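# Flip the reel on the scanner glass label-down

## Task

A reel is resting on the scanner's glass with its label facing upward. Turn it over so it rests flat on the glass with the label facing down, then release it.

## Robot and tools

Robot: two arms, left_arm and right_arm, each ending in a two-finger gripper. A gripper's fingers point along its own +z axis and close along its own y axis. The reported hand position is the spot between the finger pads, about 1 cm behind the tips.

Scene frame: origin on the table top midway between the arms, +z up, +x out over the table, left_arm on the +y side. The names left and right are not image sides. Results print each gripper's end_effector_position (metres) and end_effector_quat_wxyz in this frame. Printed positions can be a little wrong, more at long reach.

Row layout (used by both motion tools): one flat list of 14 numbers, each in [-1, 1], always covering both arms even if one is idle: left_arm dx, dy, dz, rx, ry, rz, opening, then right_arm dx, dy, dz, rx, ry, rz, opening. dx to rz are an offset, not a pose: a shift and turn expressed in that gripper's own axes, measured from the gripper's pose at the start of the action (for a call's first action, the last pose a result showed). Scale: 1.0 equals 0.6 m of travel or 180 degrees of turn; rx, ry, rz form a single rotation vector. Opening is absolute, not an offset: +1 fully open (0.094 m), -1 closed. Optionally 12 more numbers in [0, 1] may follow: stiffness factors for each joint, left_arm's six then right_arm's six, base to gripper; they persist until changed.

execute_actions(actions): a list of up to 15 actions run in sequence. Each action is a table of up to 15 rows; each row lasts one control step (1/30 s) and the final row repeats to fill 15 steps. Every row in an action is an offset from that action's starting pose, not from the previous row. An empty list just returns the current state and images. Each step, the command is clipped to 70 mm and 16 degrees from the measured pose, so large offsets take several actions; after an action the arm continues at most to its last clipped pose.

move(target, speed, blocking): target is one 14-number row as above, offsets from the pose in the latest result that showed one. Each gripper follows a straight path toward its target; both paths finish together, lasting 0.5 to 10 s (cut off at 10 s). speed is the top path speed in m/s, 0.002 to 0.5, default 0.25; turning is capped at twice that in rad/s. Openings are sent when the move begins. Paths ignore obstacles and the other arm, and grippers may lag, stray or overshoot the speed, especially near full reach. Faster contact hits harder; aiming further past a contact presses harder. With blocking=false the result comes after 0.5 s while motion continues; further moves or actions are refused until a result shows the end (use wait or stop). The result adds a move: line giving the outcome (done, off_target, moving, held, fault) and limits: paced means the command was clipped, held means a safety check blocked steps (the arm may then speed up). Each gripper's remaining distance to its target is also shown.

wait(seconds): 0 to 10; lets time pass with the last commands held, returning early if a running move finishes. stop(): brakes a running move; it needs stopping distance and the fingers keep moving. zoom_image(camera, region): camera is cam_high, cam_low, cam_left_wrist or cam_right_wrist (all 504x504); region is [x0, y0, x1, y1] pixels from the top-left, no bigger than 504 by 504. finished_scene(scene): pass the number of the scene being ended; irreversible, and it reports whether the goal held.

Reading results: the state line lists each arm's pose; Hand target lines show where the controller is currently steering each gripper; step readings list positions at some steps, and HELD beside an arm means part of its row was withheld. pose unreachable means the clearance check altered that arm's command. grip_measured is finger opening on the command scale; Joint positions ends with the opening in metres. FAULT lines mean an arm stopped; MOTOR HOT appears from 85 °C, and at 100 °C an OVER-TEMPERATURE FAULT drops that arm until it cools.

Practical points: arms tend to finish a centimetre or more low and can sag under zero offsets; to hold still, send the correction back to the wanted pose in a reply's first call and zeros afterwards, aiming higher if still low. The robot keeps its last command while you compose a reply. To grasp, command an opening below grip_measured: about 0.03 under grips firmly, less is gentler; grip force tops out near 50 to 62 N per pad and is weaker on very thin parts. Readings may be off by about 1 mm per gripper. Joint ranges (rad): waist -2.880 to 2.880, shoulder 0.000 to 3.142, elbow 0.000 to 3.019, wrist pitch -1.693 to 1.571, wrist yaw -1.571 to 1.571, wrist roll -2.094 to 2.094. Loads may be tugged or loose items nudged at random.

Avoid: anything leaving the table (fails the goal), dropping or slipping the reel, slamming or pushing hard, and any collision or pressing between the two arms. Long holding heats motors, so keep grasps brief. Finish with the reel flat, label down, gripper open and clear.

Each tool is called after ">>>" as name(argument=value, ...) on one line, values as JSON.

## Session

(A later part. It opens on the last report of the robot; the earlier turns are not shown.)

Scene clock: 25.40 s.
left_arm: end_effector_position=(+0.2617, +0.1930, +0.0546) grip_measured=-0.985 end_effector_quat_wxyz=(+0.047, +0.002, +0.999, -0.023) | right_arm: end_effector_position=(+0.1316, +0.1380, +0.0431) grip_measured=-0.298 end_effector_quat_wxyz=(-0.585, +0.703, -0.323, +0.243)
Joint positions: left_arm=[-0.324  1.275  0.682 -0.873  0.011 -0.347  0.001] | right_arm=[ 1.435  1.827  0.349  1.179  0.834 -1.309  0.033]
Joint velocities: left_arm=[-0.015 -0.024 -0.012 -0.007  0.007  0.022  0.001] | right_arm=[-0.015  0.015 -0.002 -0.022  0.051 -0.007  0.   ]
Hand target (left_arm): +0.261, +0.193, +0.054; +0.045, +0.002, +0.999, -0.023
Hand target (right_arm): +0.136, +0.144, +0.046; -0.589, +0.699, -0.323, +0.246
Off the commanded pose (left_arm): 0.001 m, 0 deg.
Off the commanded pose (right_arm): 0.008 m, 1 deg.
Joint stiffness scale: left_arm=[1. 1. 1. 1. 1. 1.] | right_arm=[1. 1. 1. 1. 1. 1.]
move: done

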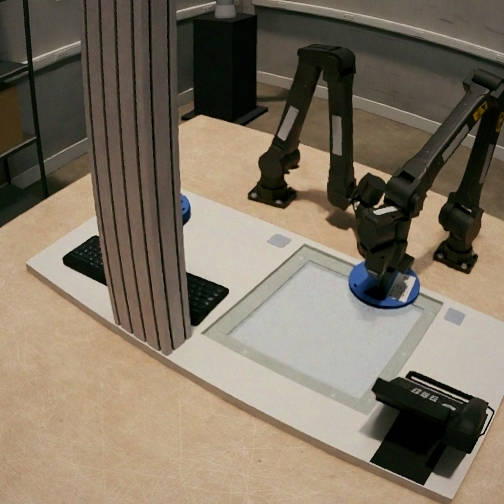

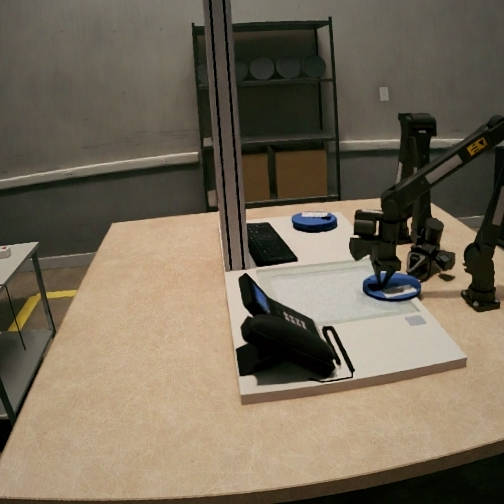

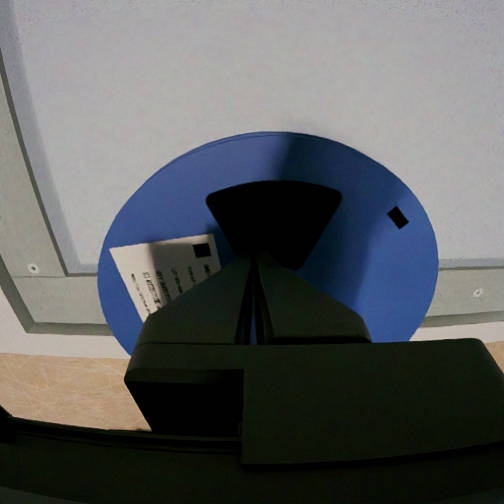

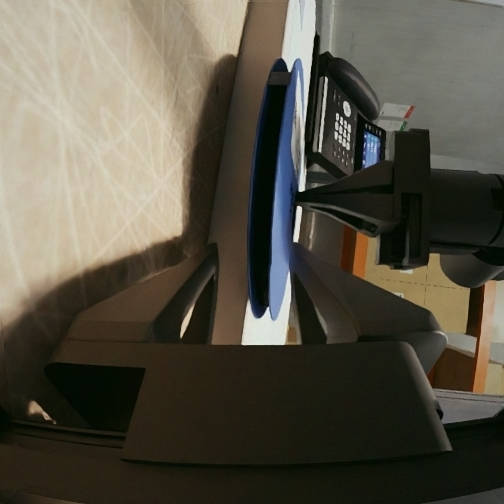

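>>> move(target=[0,0,0,0,0,0,-1,0,-0.03,0.075,0.04,0,0,-0.3], speed=0.04)

>>> move(target=[0,0,0,0,0,0,-1,0,0,0,0,0,0,-0.8])

>>> move(target=[0,0.42,-0.3,0,0,0,-1,0,0,0,0,0,0,-0.8])

>>> move(target=[0,0,0,0,0,0,-1,0,-0.3,0,0,0,0,-0.8], speed=0.08)

>>> move(target=[0,0,0,0,0,0,-1,0.37,-0.05,0.12,0,0,0,-0.8], speed=0.1)

>>> move(target=[0,0,0,0,0,0,-1,0,0,0,0,0,0.5,-0.8])

>>> move(target=[0,0,0,0,0,0,-1,0,0,0,0,0,0.5,-0.8])

Scene clock: 28.80 s.
left_arm: end_effector_position=(+0.2617, +0.1930, +0.0546) grip_measured=-0.985 end_effector_quat_wxyz=(+0.047, +0.002, +0.999, -0.023) | right_arm: end_effector_position=(+0.1524, +0.1657, +0.0529) grip_measured=-0.298 end_effector_quat_wxyz=(+0.628, -0.673, +0.298, -0.252)
Joint positions: left_arm=[-0.324  1.275  0.682 -0.873  0.011 -0.347  0.001] | right_arm=[ 1.363  1.947  0.414  1.417  0.754 -1.457  0.033]
Joint velocities: left_arm=[-0.005  0.005 -0.007  0.002 -0.007 -0.051 -0.   ] | right_arm=[-0.005 -0.005 -0.002  0.022  0.007 -0.066  0.   ]
Hand target (left_arm): +0.262, +0.193, +0.055; +0.047, +0.002, +0.999, -0.023
Hand target (right_arm): +0.167, +0.169, +0.052; +0.628, -0.665, +0.307, -0.263
Off the commanded pose (left_arm): 0.000 m, 0 deg.
Off the commanded pose (right_arm): 0.015 m, 2 deg.
Joint stiffness scale: left_arm=[1. 1. 1. 1. 1. 1.] | right_arm=[1. 1. 1. 1. 1. 1.]
move: off_target (right_arm)

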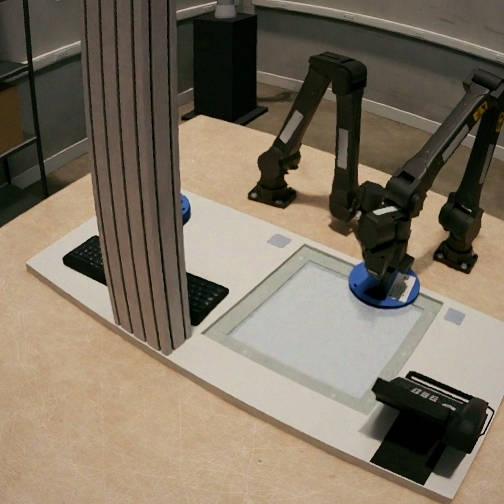

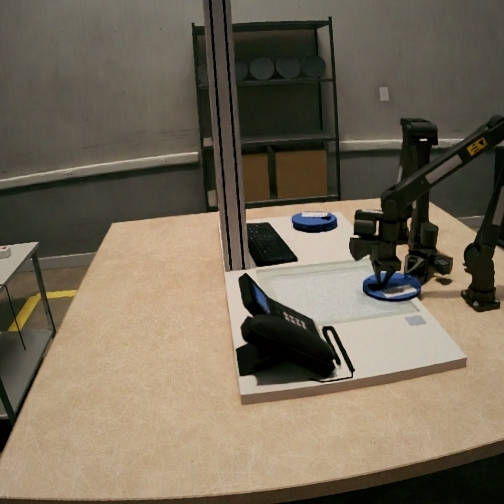

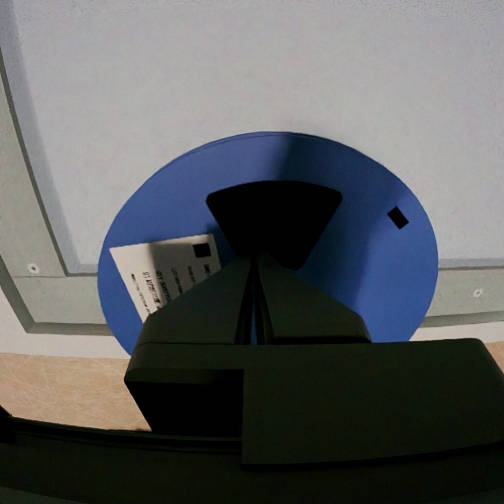

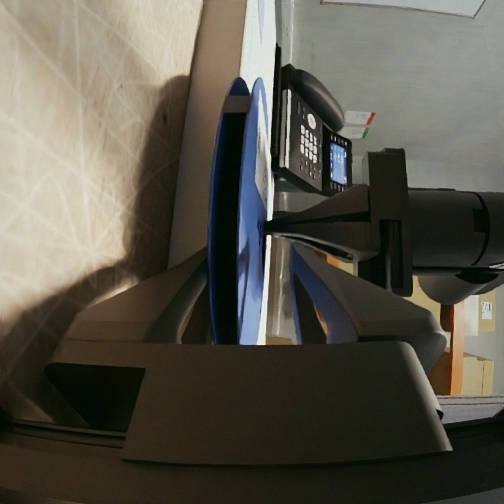

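Scene clock: 29.30 s.
left_arm: end_effector_position=(+0.2633, +0.1930, +0.0585) grip_measured=-0.985 end_effector_quat_wxyz=(+0.054, +0.002, +0.998, -0.024) | right_arm: end_effector_position=(+0.1522, +0.1661, +0.0543) grip_measured=-0.762 end_effector_quat_wxyz=(+0.630, -0.672, +0.297, -0.251)
Joint positions: left_arm=[-0.324  1.264  0.684 -0.873  0.008 -0.347  0.001] | right_arm=[ 1.363  1.946  0.414  1.422  0.752 -1.459  0.011]
Joint velocities: left_arm=[-0.015 -0.005 -0.027  0.007  0.037  0.037  0.   ] | right_arm=[-0.005 -0.005  0.007 -0.012 -0.051 -0.022  0.002]
Hand target (left_arm): +0.262, +0.193, +0.055; +0.047, +0.002, +0.999, -0.023
Hand target (right_arm): +0.153, +0.166, +0.053; +0.628, -0.673, +0.298, -0.252
Off the commanded pose (left_arm): 0.004 m, 1 deg.
Off the commanded pose (right_arm): 0.002 m, 0 deg.
Joint stiffness scale: left_arm=[1. 1. 1. 1. 1. 1.] | right_arm=[1. 1. 1. 1. 1. 1.]
move: done

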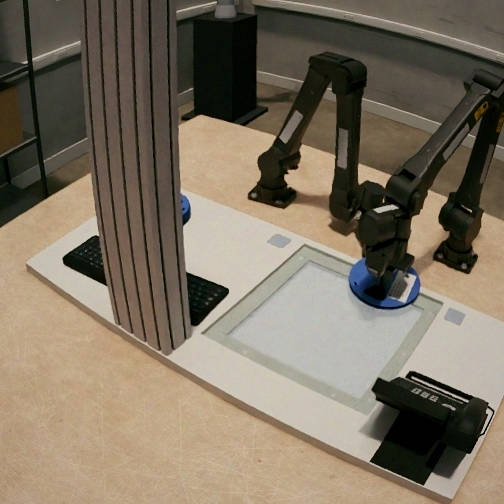

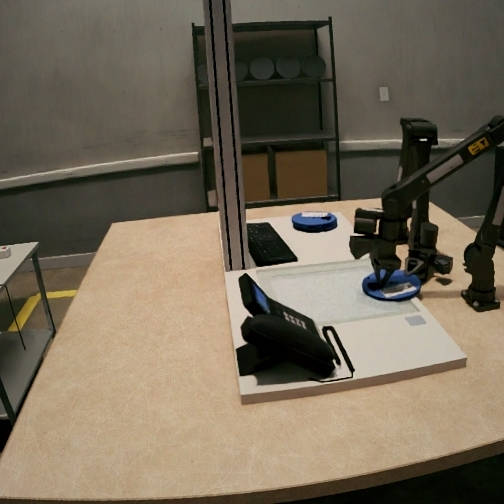

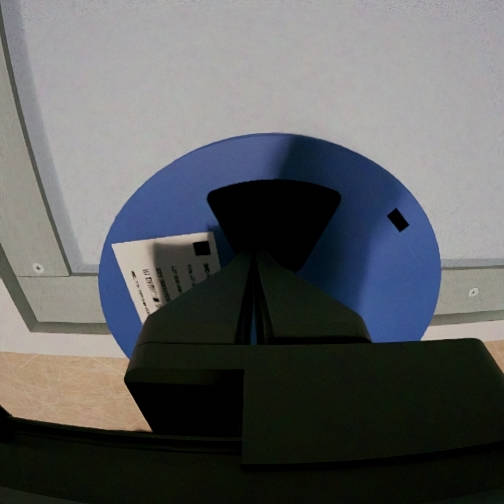

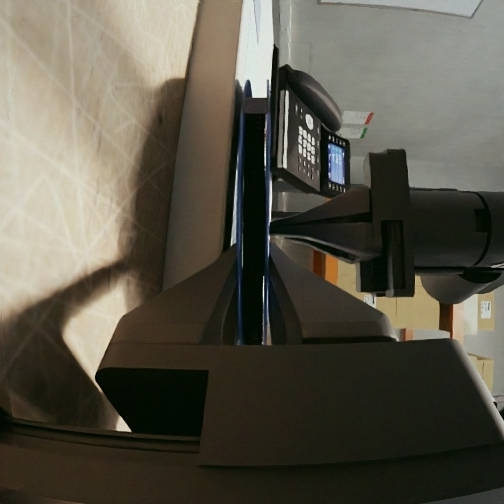

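Scene clock: 31.17 s.
left_arm: end_effector_position=(+0.2358, +0.4501, +0.2103) grip_measured=-0.986 end_effector_quat_wxyz=(+0.037, -0.007, +0.999, -0.024) | right_arm: end_effector_position=(+0.1521, +0.1664, +0.0548) grip_measured=-0.762 end_effector_quat_wxyz=(+0.631, -0.671, +0.297, -0.251)
Joint positions: left_arm=[ 0.561  1.124  1.004 -1.409  0.079  0.519  0.001] | right_arm=[ 1.363  1.946  0.415  1.424  0.752 -1.459  0.011]
Joint velocities: left_arm=[-0.005 -0.024 -0.002  0.012  0.066  0.007 -0.   ] | right_arm=[ 0.005  0.005 -0.002  0.007 -0.037 -0.037 -0.001]
Hand target (left_arm): +0.247, +0.457, +0.229; +0.055, +0.003, +0.998, -0.015
Hand target (right_arm): +0.152, +0.166, +0.054; +0.630, -0.672, +0.297, -0.251
Off the commanded pose (left_arm): 0.018 m, 2 deg.
Off the commanded pose (right_arm): 0.001 m, 0 deg.
Joint stiffness scale: left_arm=[1. 1. 1. 1. 1. 1.] | right_arm=[1. 1. 1. 1. 1. 1.]
move: off_target (left_arm)

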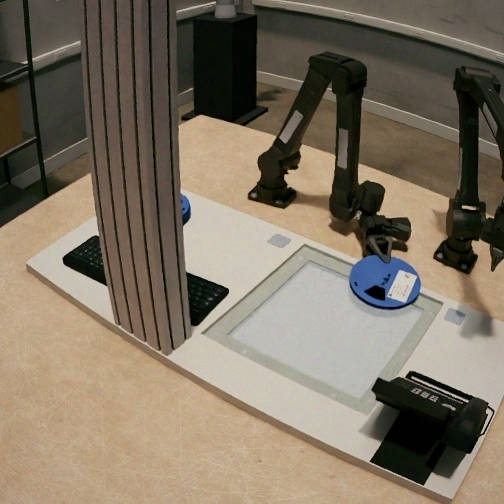

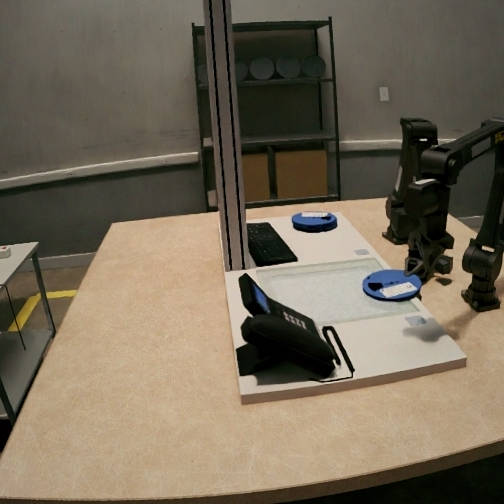

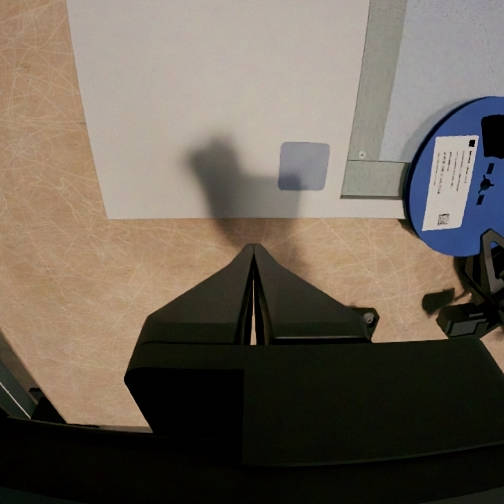

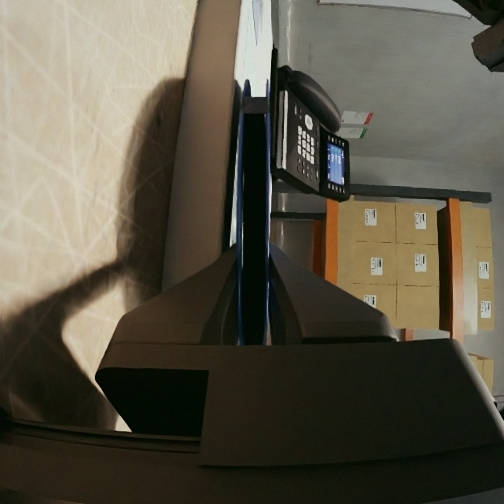

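Scene clock: 33.77 s.
left_arm: end_effector_position=(+0.2358, +0.4501, +0.2103) grip_measured=-0.986 end_effector_quat_wxyz=(+0.037, -0.007, +0.999, -0.024) | right_arm: end_effector_position=(+0.1594, +0.1599, +0.2006) grip_measured=-0.769 end_effector_quat_wxyz=(-0.608, +0.695, -0.288, +0.254)
Joint positions: left_arm=[ 0.561  1.124  1.004 -1.409  0.079  0.52   0.001] | right_arm=[ 1.334  1.256  0.45   0.632  0.713 -1.459  0.011]
Joint velocities: left_arm=[-0.005  0.015 -0.012  0.032  0.022 -0.095 -0.002] | right_arm=[-0.015 -0.015  0.002 -0.002 -0.051 -0.081  0.   ]
Hand target (left_arm): +0.236, +0.450, +0.210; +0.037, -0.007, +0.999, -0.024
Hand target (right_arm): +0.166, +0.172, +0.234; -0.631, +0.671, -0.297, +0.251
Off the commanded pose (left_arm): 0.000 m, 0 deg.
Off the commanded pose (right_arm): 0.036 m, 4 deg.
Joint stiffness scale: left_arm=[1. 1. 1. 1. 1. 1.] | right_arm=[1. 1. 1. 1. 1. 1.]
move: off_target (right_arm)

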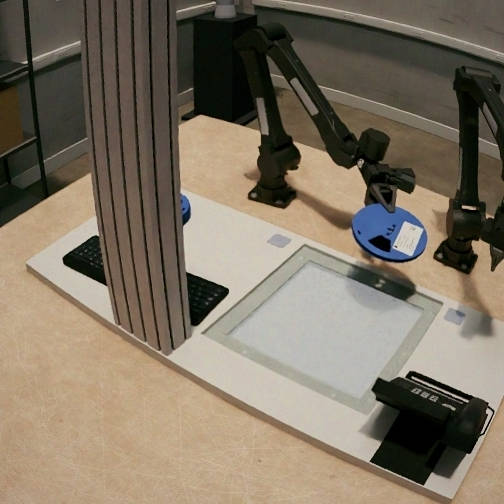

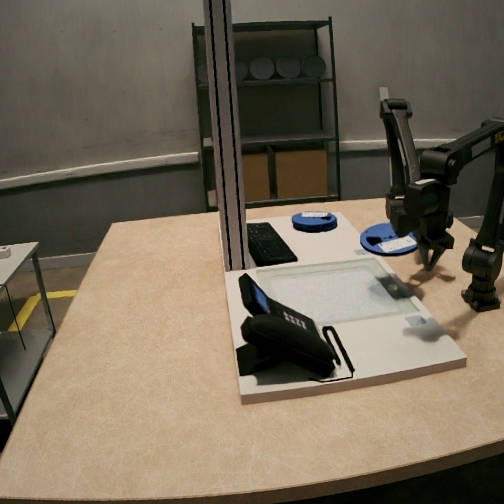

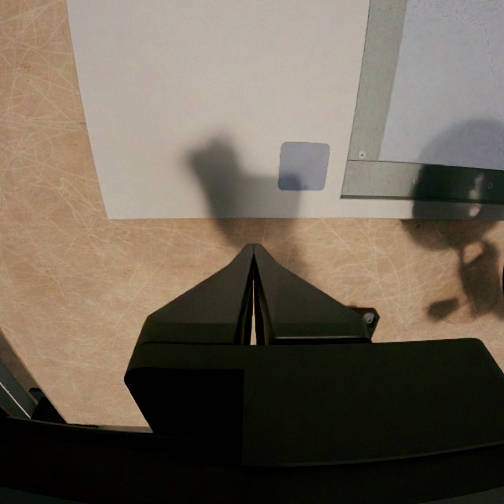

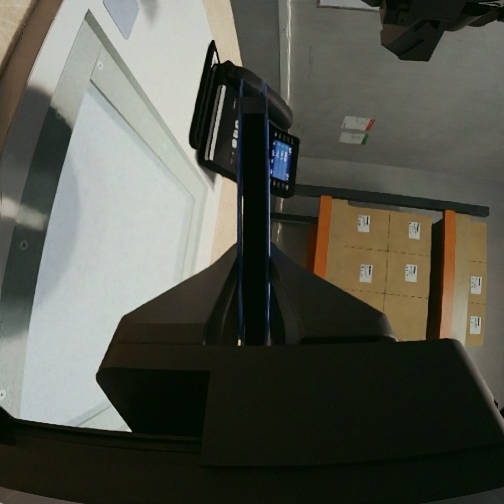

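Scene clock: 36.47 s.
left_arm: end_effector_position=(+0.2358, +0.4501, +0.2103) grip_measured=-0.986 end_effector_quat_wxyz=(+0.037, -0.007, +0.999, -0.024) | right_arm: end_effector_position=(+0.3517, +0.0462, +0.1941) grip_measured=-0.769 end_effector_quat_wxyz=(-0.588, +0.712, -0.296, +0.245)
Joint positions: left_arm=[ 0.561  1.124  1.004 -1.409  0.079  0.52   0.001] | right_arm=[ 0.566  1.186  0.414  0.582 -0.047 -1.58   0.011]
Joint velocities: left_arm=[ 0.005 -0.005  0.007  0.007 -0.007  0.037  0.   ] | right_arm=[-0.005 -0.005 -0.007  0.037 -0.037 -0.007 -0.   ]
Hand target (left_arm): +0.236, +0.450, +0.210; +0.037, -0.007, +0.999, -0.024
Hand target (right_arm): +0.366, +0.055, +0.226; -0.607, +0.695, -0.282, +0.262
Off the commanded pose (left_arm): 0.000 m, 0 deg.
Off the commanded pose (right_arm): 0.034 m, 3 deg.
Joint stiffness scale: left_arm=[1. 1. 1. 1. 1. 1.] | right_arm=[1. 1. 1. 1. 1. 1.]
move: off_target (right_arm)

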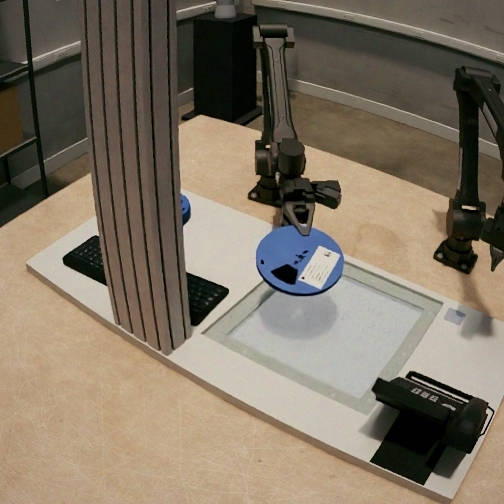

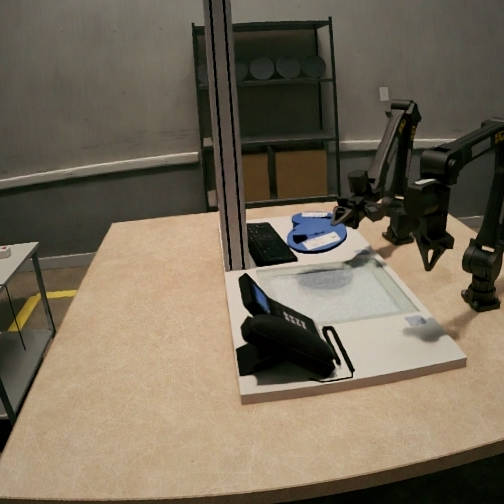

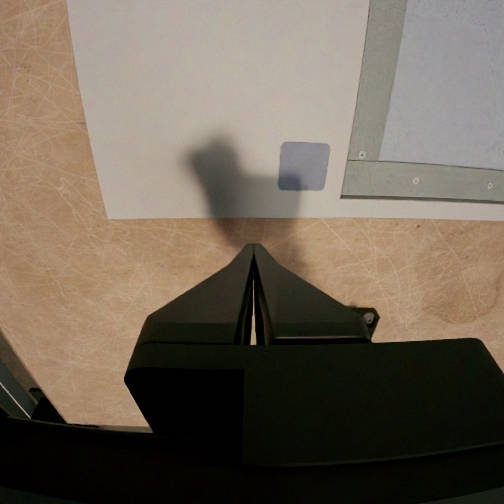

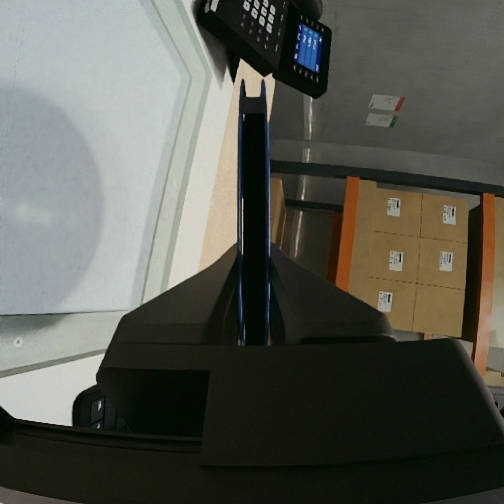

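Scene clock: 40.17 s.
left_arm: end_effector_position=(+0.2358, +0.4501, +0.2103) grip_measured=-0.986 end_effector_quat_wxyz=(+0.037, -0.007, +0.999, -0.024) | right_arm: end_effector_position=(+0.3485, +0.0433, +0.1854) grip_measured=-0.769 end_effector_quat_wxyz=(+0.584, -0.303, +0.716, +0.234)
Joint positions: left_arm=[ 0.561  1.124  1.004 -1.409  0.079  0.52   0.001] | right_arm=[ 0.566  1.188  0.402  0.575 -0.047 -0.029  0.011]
Joint velocities: left_arm=[-0.005  0.015 -0.017 -0.017  0.022 -0.022  0.   ] | right_arm=[-0.015 -0.005  0.007 -0.017  0.037 -0.051 -0.   ]
Hand target (left_arm): +0.236, +0.450, +0.210; +0.037, -0.007, +0.999, -0.024
Hand target (right_arm): +0.352, +0.046, +0.194; +0.589, -0.294, +0.713, +0.242
Off the commanded pose (left_arm): 0.000 m, 0 deg.
Off the commanded pose (right_arm): 0.010 m, 2 deg.
Joint stiffness scale: left_arm=[1. 1. 1. 1. 1. 1.] | right_arm=[1. 1. 1. 1. 1. 1.]
move: done

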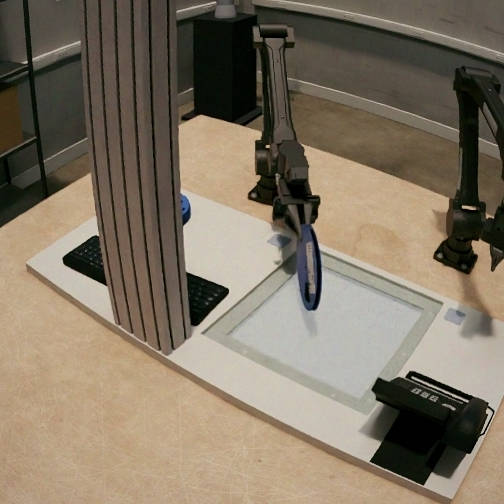

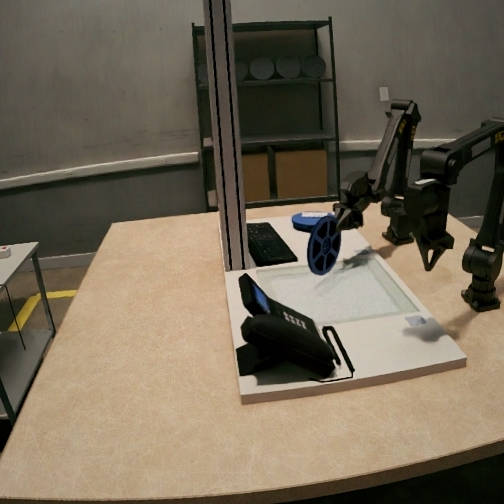

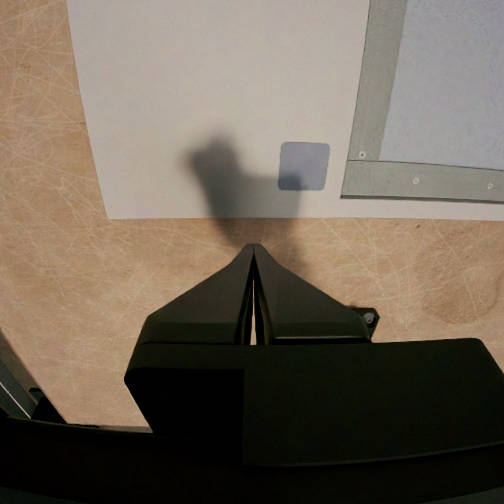

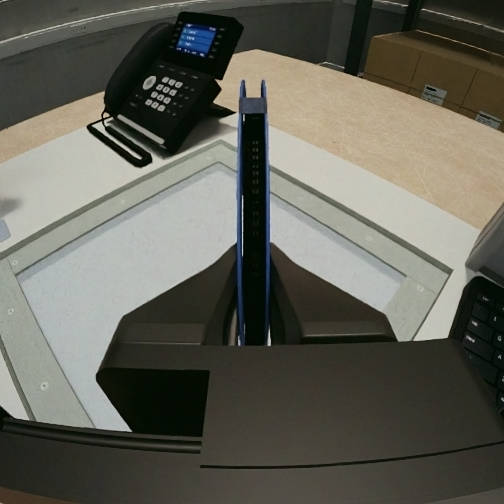

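Scene clock: 43.90 s.
left_arm: end_effector_position=(+0.2358, +0.4501, +0.2103) grip_measured=-0.986 end_effector_quat_wxyz=(+0.037, -0.007, +0.999, -0.024) | right_arm: end_effector_position=(+0.3454, +0.0405, +0.1773) grip_measured=-0.770 end_effector_quat_wxyz=(+0.250, +0.287, +0.729, +0.569)
Joint positions: left_arm=[ 0.561  1.124  1.004 -1.409  0.079  0.52   0.001] | right_arm=[ 0.566  1.189  0.39   0.569 -0.047  1.521  0.011]
Joint velocities: left_arm=[ 0.005 -0.005 -0.012  0.032 -0.007 -0.037  0.   ] | right_arm=[-0.015  0.005  0.002 -0.002 -0.007  0.007  0.001]
Hand target (left_arm): +0.236, +0.450, +0.210; +0.037, -0.007, +0.999, -0.024
Hand target (right_arm): +0.348, +0.043, +0.186; +0.247, +0.292, +0.720, +0.578
Off the commanded pose (left_arm): 0.000 m, 0 deg.
Off the commanded pose (right_arm): 0.009 m, 2 deg.
Joint stiffness scale: left_arm=[1. 1. 1. 1. 1. 1.] | right_arm=[1. 1. 1. 1. 1. 1.]
move: done

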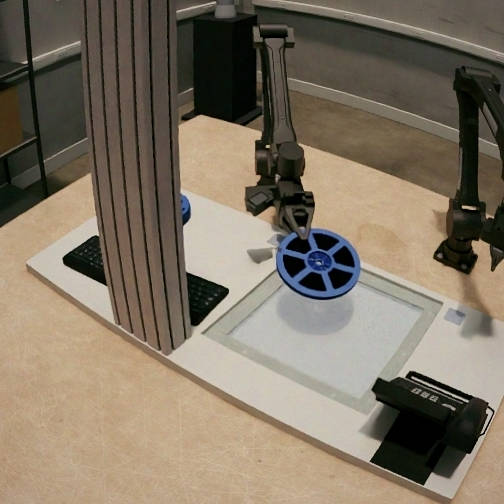

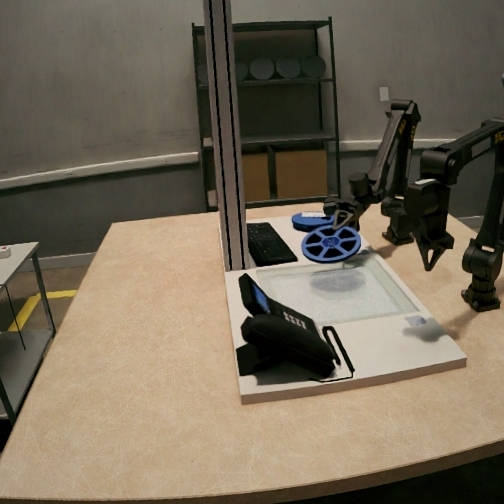

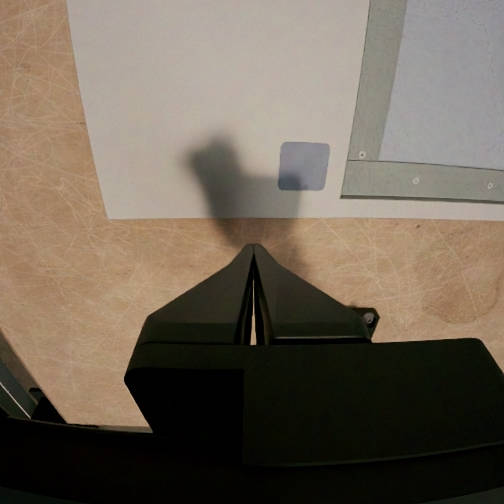

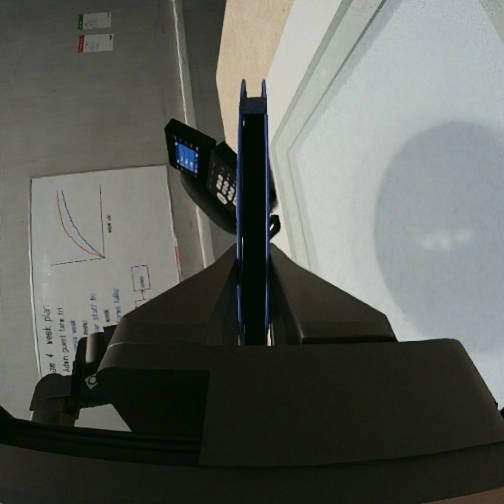

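>>> move(target=[0,0,0,0,0,0,-1,0,-0.135,0.11,0,0,0,-0.8], speed=0.05)

>>> move(target=[0,0,0,0,0,0,-1,0,-0.02,0,0,0,0,-0.5], speed=0.03)

>>> move(target=[0,0,0,0,0,0,-1,0,0,-0.1,0,0,0,-0.5], speed=0.04)

Scene clock: 46.93 s.
left_arm: end_effector_position=(+0.2358, +0.4501, +0.2103) grip_measured=-0.986 end_effector_quat_wxyz=(+0.037, -0.007, +0.999, -0.024) | right_arm: end_effector_position=(+0.3728, +0.0652, +0.0836) grip_measured=-0.771 end_effector_quat_wxyz=(+0.248, +0.289, +0.730, +0.568)
Joint positions: left_arm=[ 0.561  1.124  1.004 -1.409  0.079  0.52   0.001] | right_arm=[ 0.566  1.657  0.42   1.003 -0.047  1.523  0.011]
Joint velocities: left_arm=[-0.015 -0.024  0.012  0.007 -0.037  0.022  0.   ] | right_arm=[-0.005 -0.005 -0.007  0.002  0.037 -0.066 -0.   ]
Hand target (left_arm): +0.236, +0.450, +0.210; +0.037, -0.007, +0.999, -0.024
Hand target (right_arm): +0.379, +0.069, +0.083; +0.250, +0.287, +0.729, +0.569
Off the commanded pose (left_arm): 0.000 m, 0 deg.
Off the commanded pose (right_arm): 0.009 m, 0 deg.
Joint stiffness scale: left_arm=[1. 1. 1. 1. 1. 1.] | right_arm=[1. 1. 1. 1. 1. 1.]
move: done

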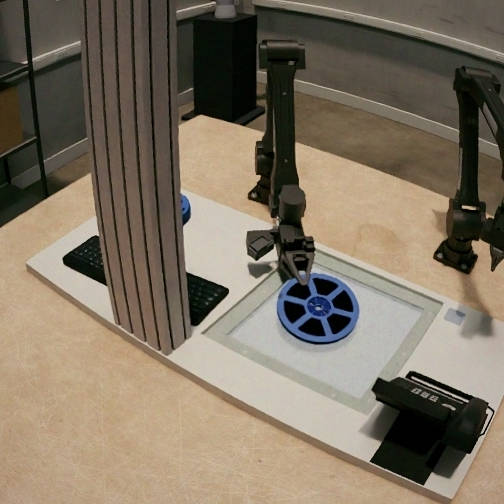

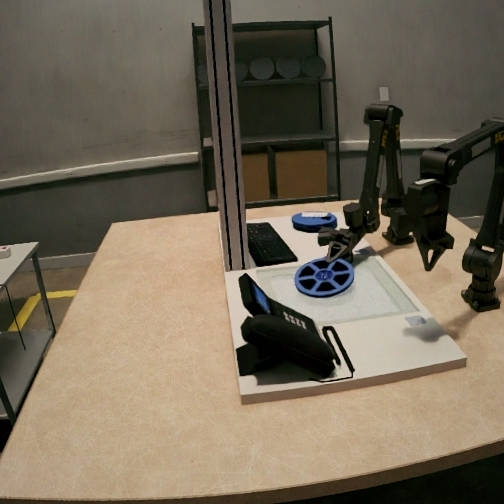

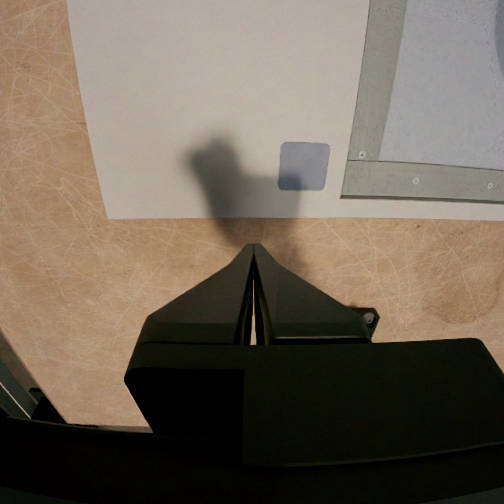

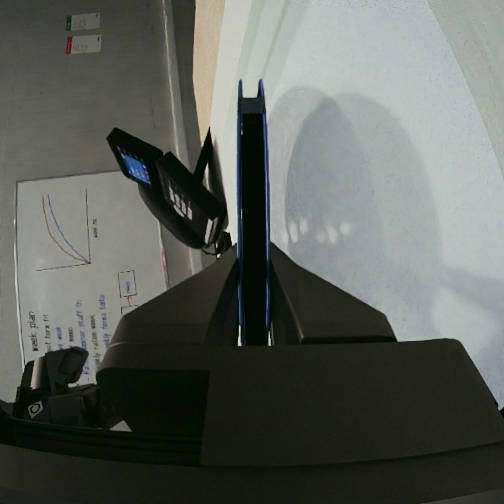

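Scene clock: 47.63 s.
left_arm: end_effector_position=(+0.2358, +0.4501, +0.2103) grip_measured=-0.986 end_effector_quat_wxyz=(+0.037, -0.007, +0.999, -0.024) | right_arm: end_effector_position=(+0.3696, +0.0623, +0.0680) grip_measured=-0.502 end_effector_quat_wxyz=(+0.245, +0.291, +0.736, +0.560)
Joint positions: left_arm=[ 0.561  1.124  1.004 -1.409  0.079  0.52   0.001] | right_arm=[ 0.566  1.701  0.411  1.036 -0.047  1.523  0.023]
Joint velocities: left_arm=[ 0.005 -0.005  0.012 -0.017  0.037 -0.095  0.001] | right_arm=[-0.015 -0.005 -0.017  0.012  0.022 -0.037 -0.001]
Hand target (left_arm): +0.236, +0.450, +0.210; +0.037, -0.007, +0.999, -0.024
Hand target (right_arm): +0.371, +0.063, +0.072; +0.248, +0.289, +0.730, +0.567
Off the commanded pose (left_arm): 0.000 m, 0 deg.
Off the commanded pose (right_arm): 0.004 m, 1 deg.
Joint stiffness scale: left_arm=[1. 1. 1. 1. 1. 1.] | right_arm=[1. 1. 1. 1. 1. 1.]
move: done

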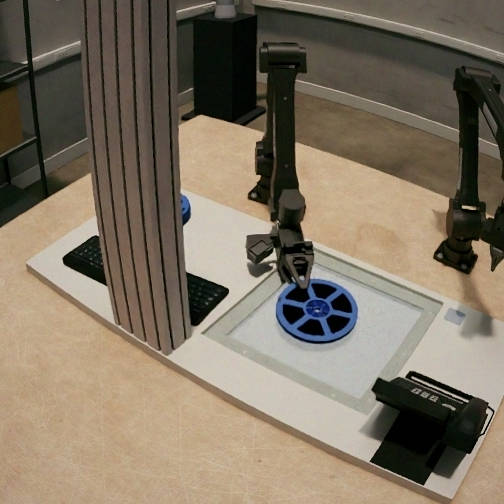

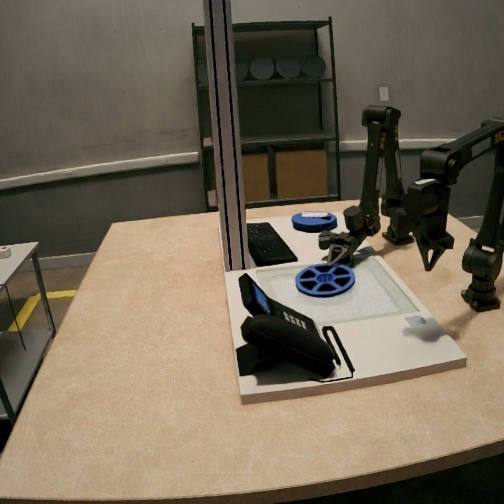

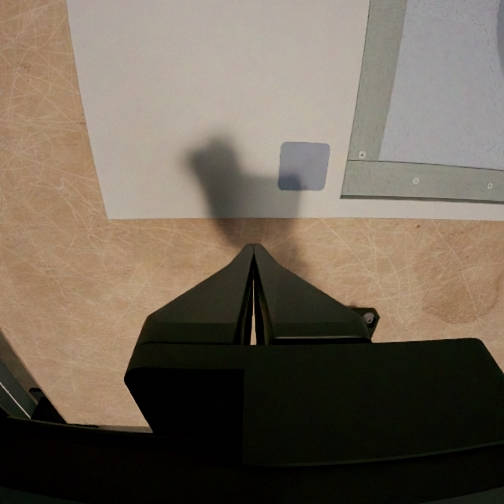

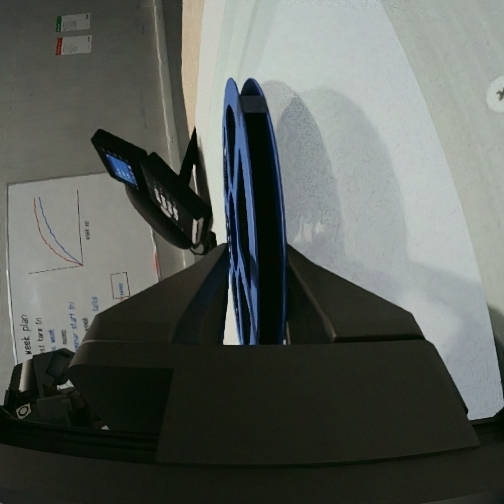

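Scene clock: 49.43 s.
left_arm: end_effector_position=(+0.2358, +0.4501, +0.2103) grip_measured=-0.986 end_effector_quat_wxyz=(+0.037, -0.007, +0.999, -0.024) | right_arm: end_effector_position=(+0.3248, +0.0232, +0.0756) grip_measured=-0.502 end_effector_quat_wxyz=(+0.239, +0.292, +0.742, +0.554)
Joint positions: left_arm=[ 0.561  1.124  1.004 -1.409  0.079  0.52   0.001] | right_arm=[ 0.566  1.554  0.255  1.024 -0.053  1.523  0.023]
Joint velocities: left_arm=[ 0.015 -0.005 -0.007 -0.017  0.022  0.051  0.   ] | right_arm=[-0.015 -0.005  0.007 -0.012 -0.037 -0.007 -0.001]
Hand target (left_arm): +0.236, +0.450, +0.210; +0.037, -0.007, +0.999, -0.024
Hand target (right_arm): +0.329, +0.021, +0.084; +0.245, +0.291, +0.736, +0.560
Off the commanded pose (left_arm): 0.000 m, 0 deg.
Off the commanded pose (right_arm): 0.008 m, 1 deg.
Joint stiffness scale: left_arm=[1. 1. 1. 1. 1. 1.] | right_arm=[1. 1. 1. 1. 1. 1.]
move: done

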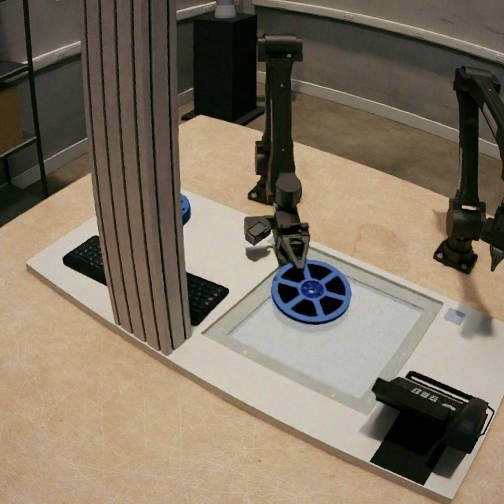

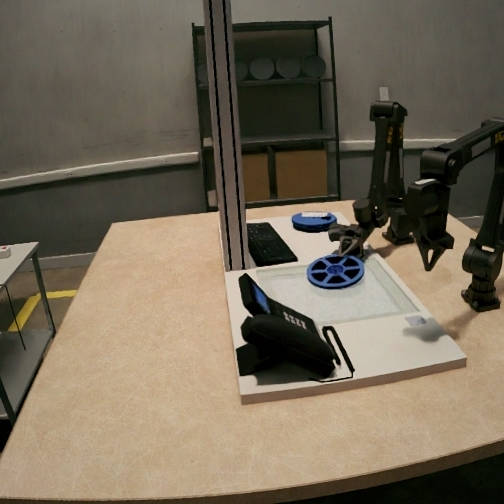

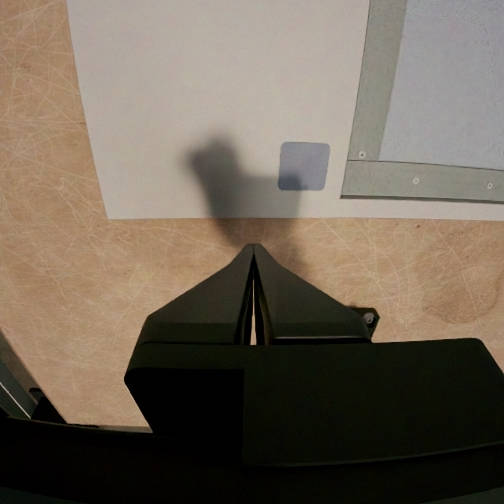

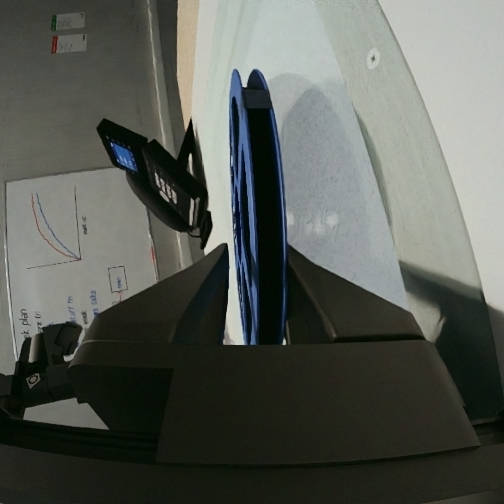

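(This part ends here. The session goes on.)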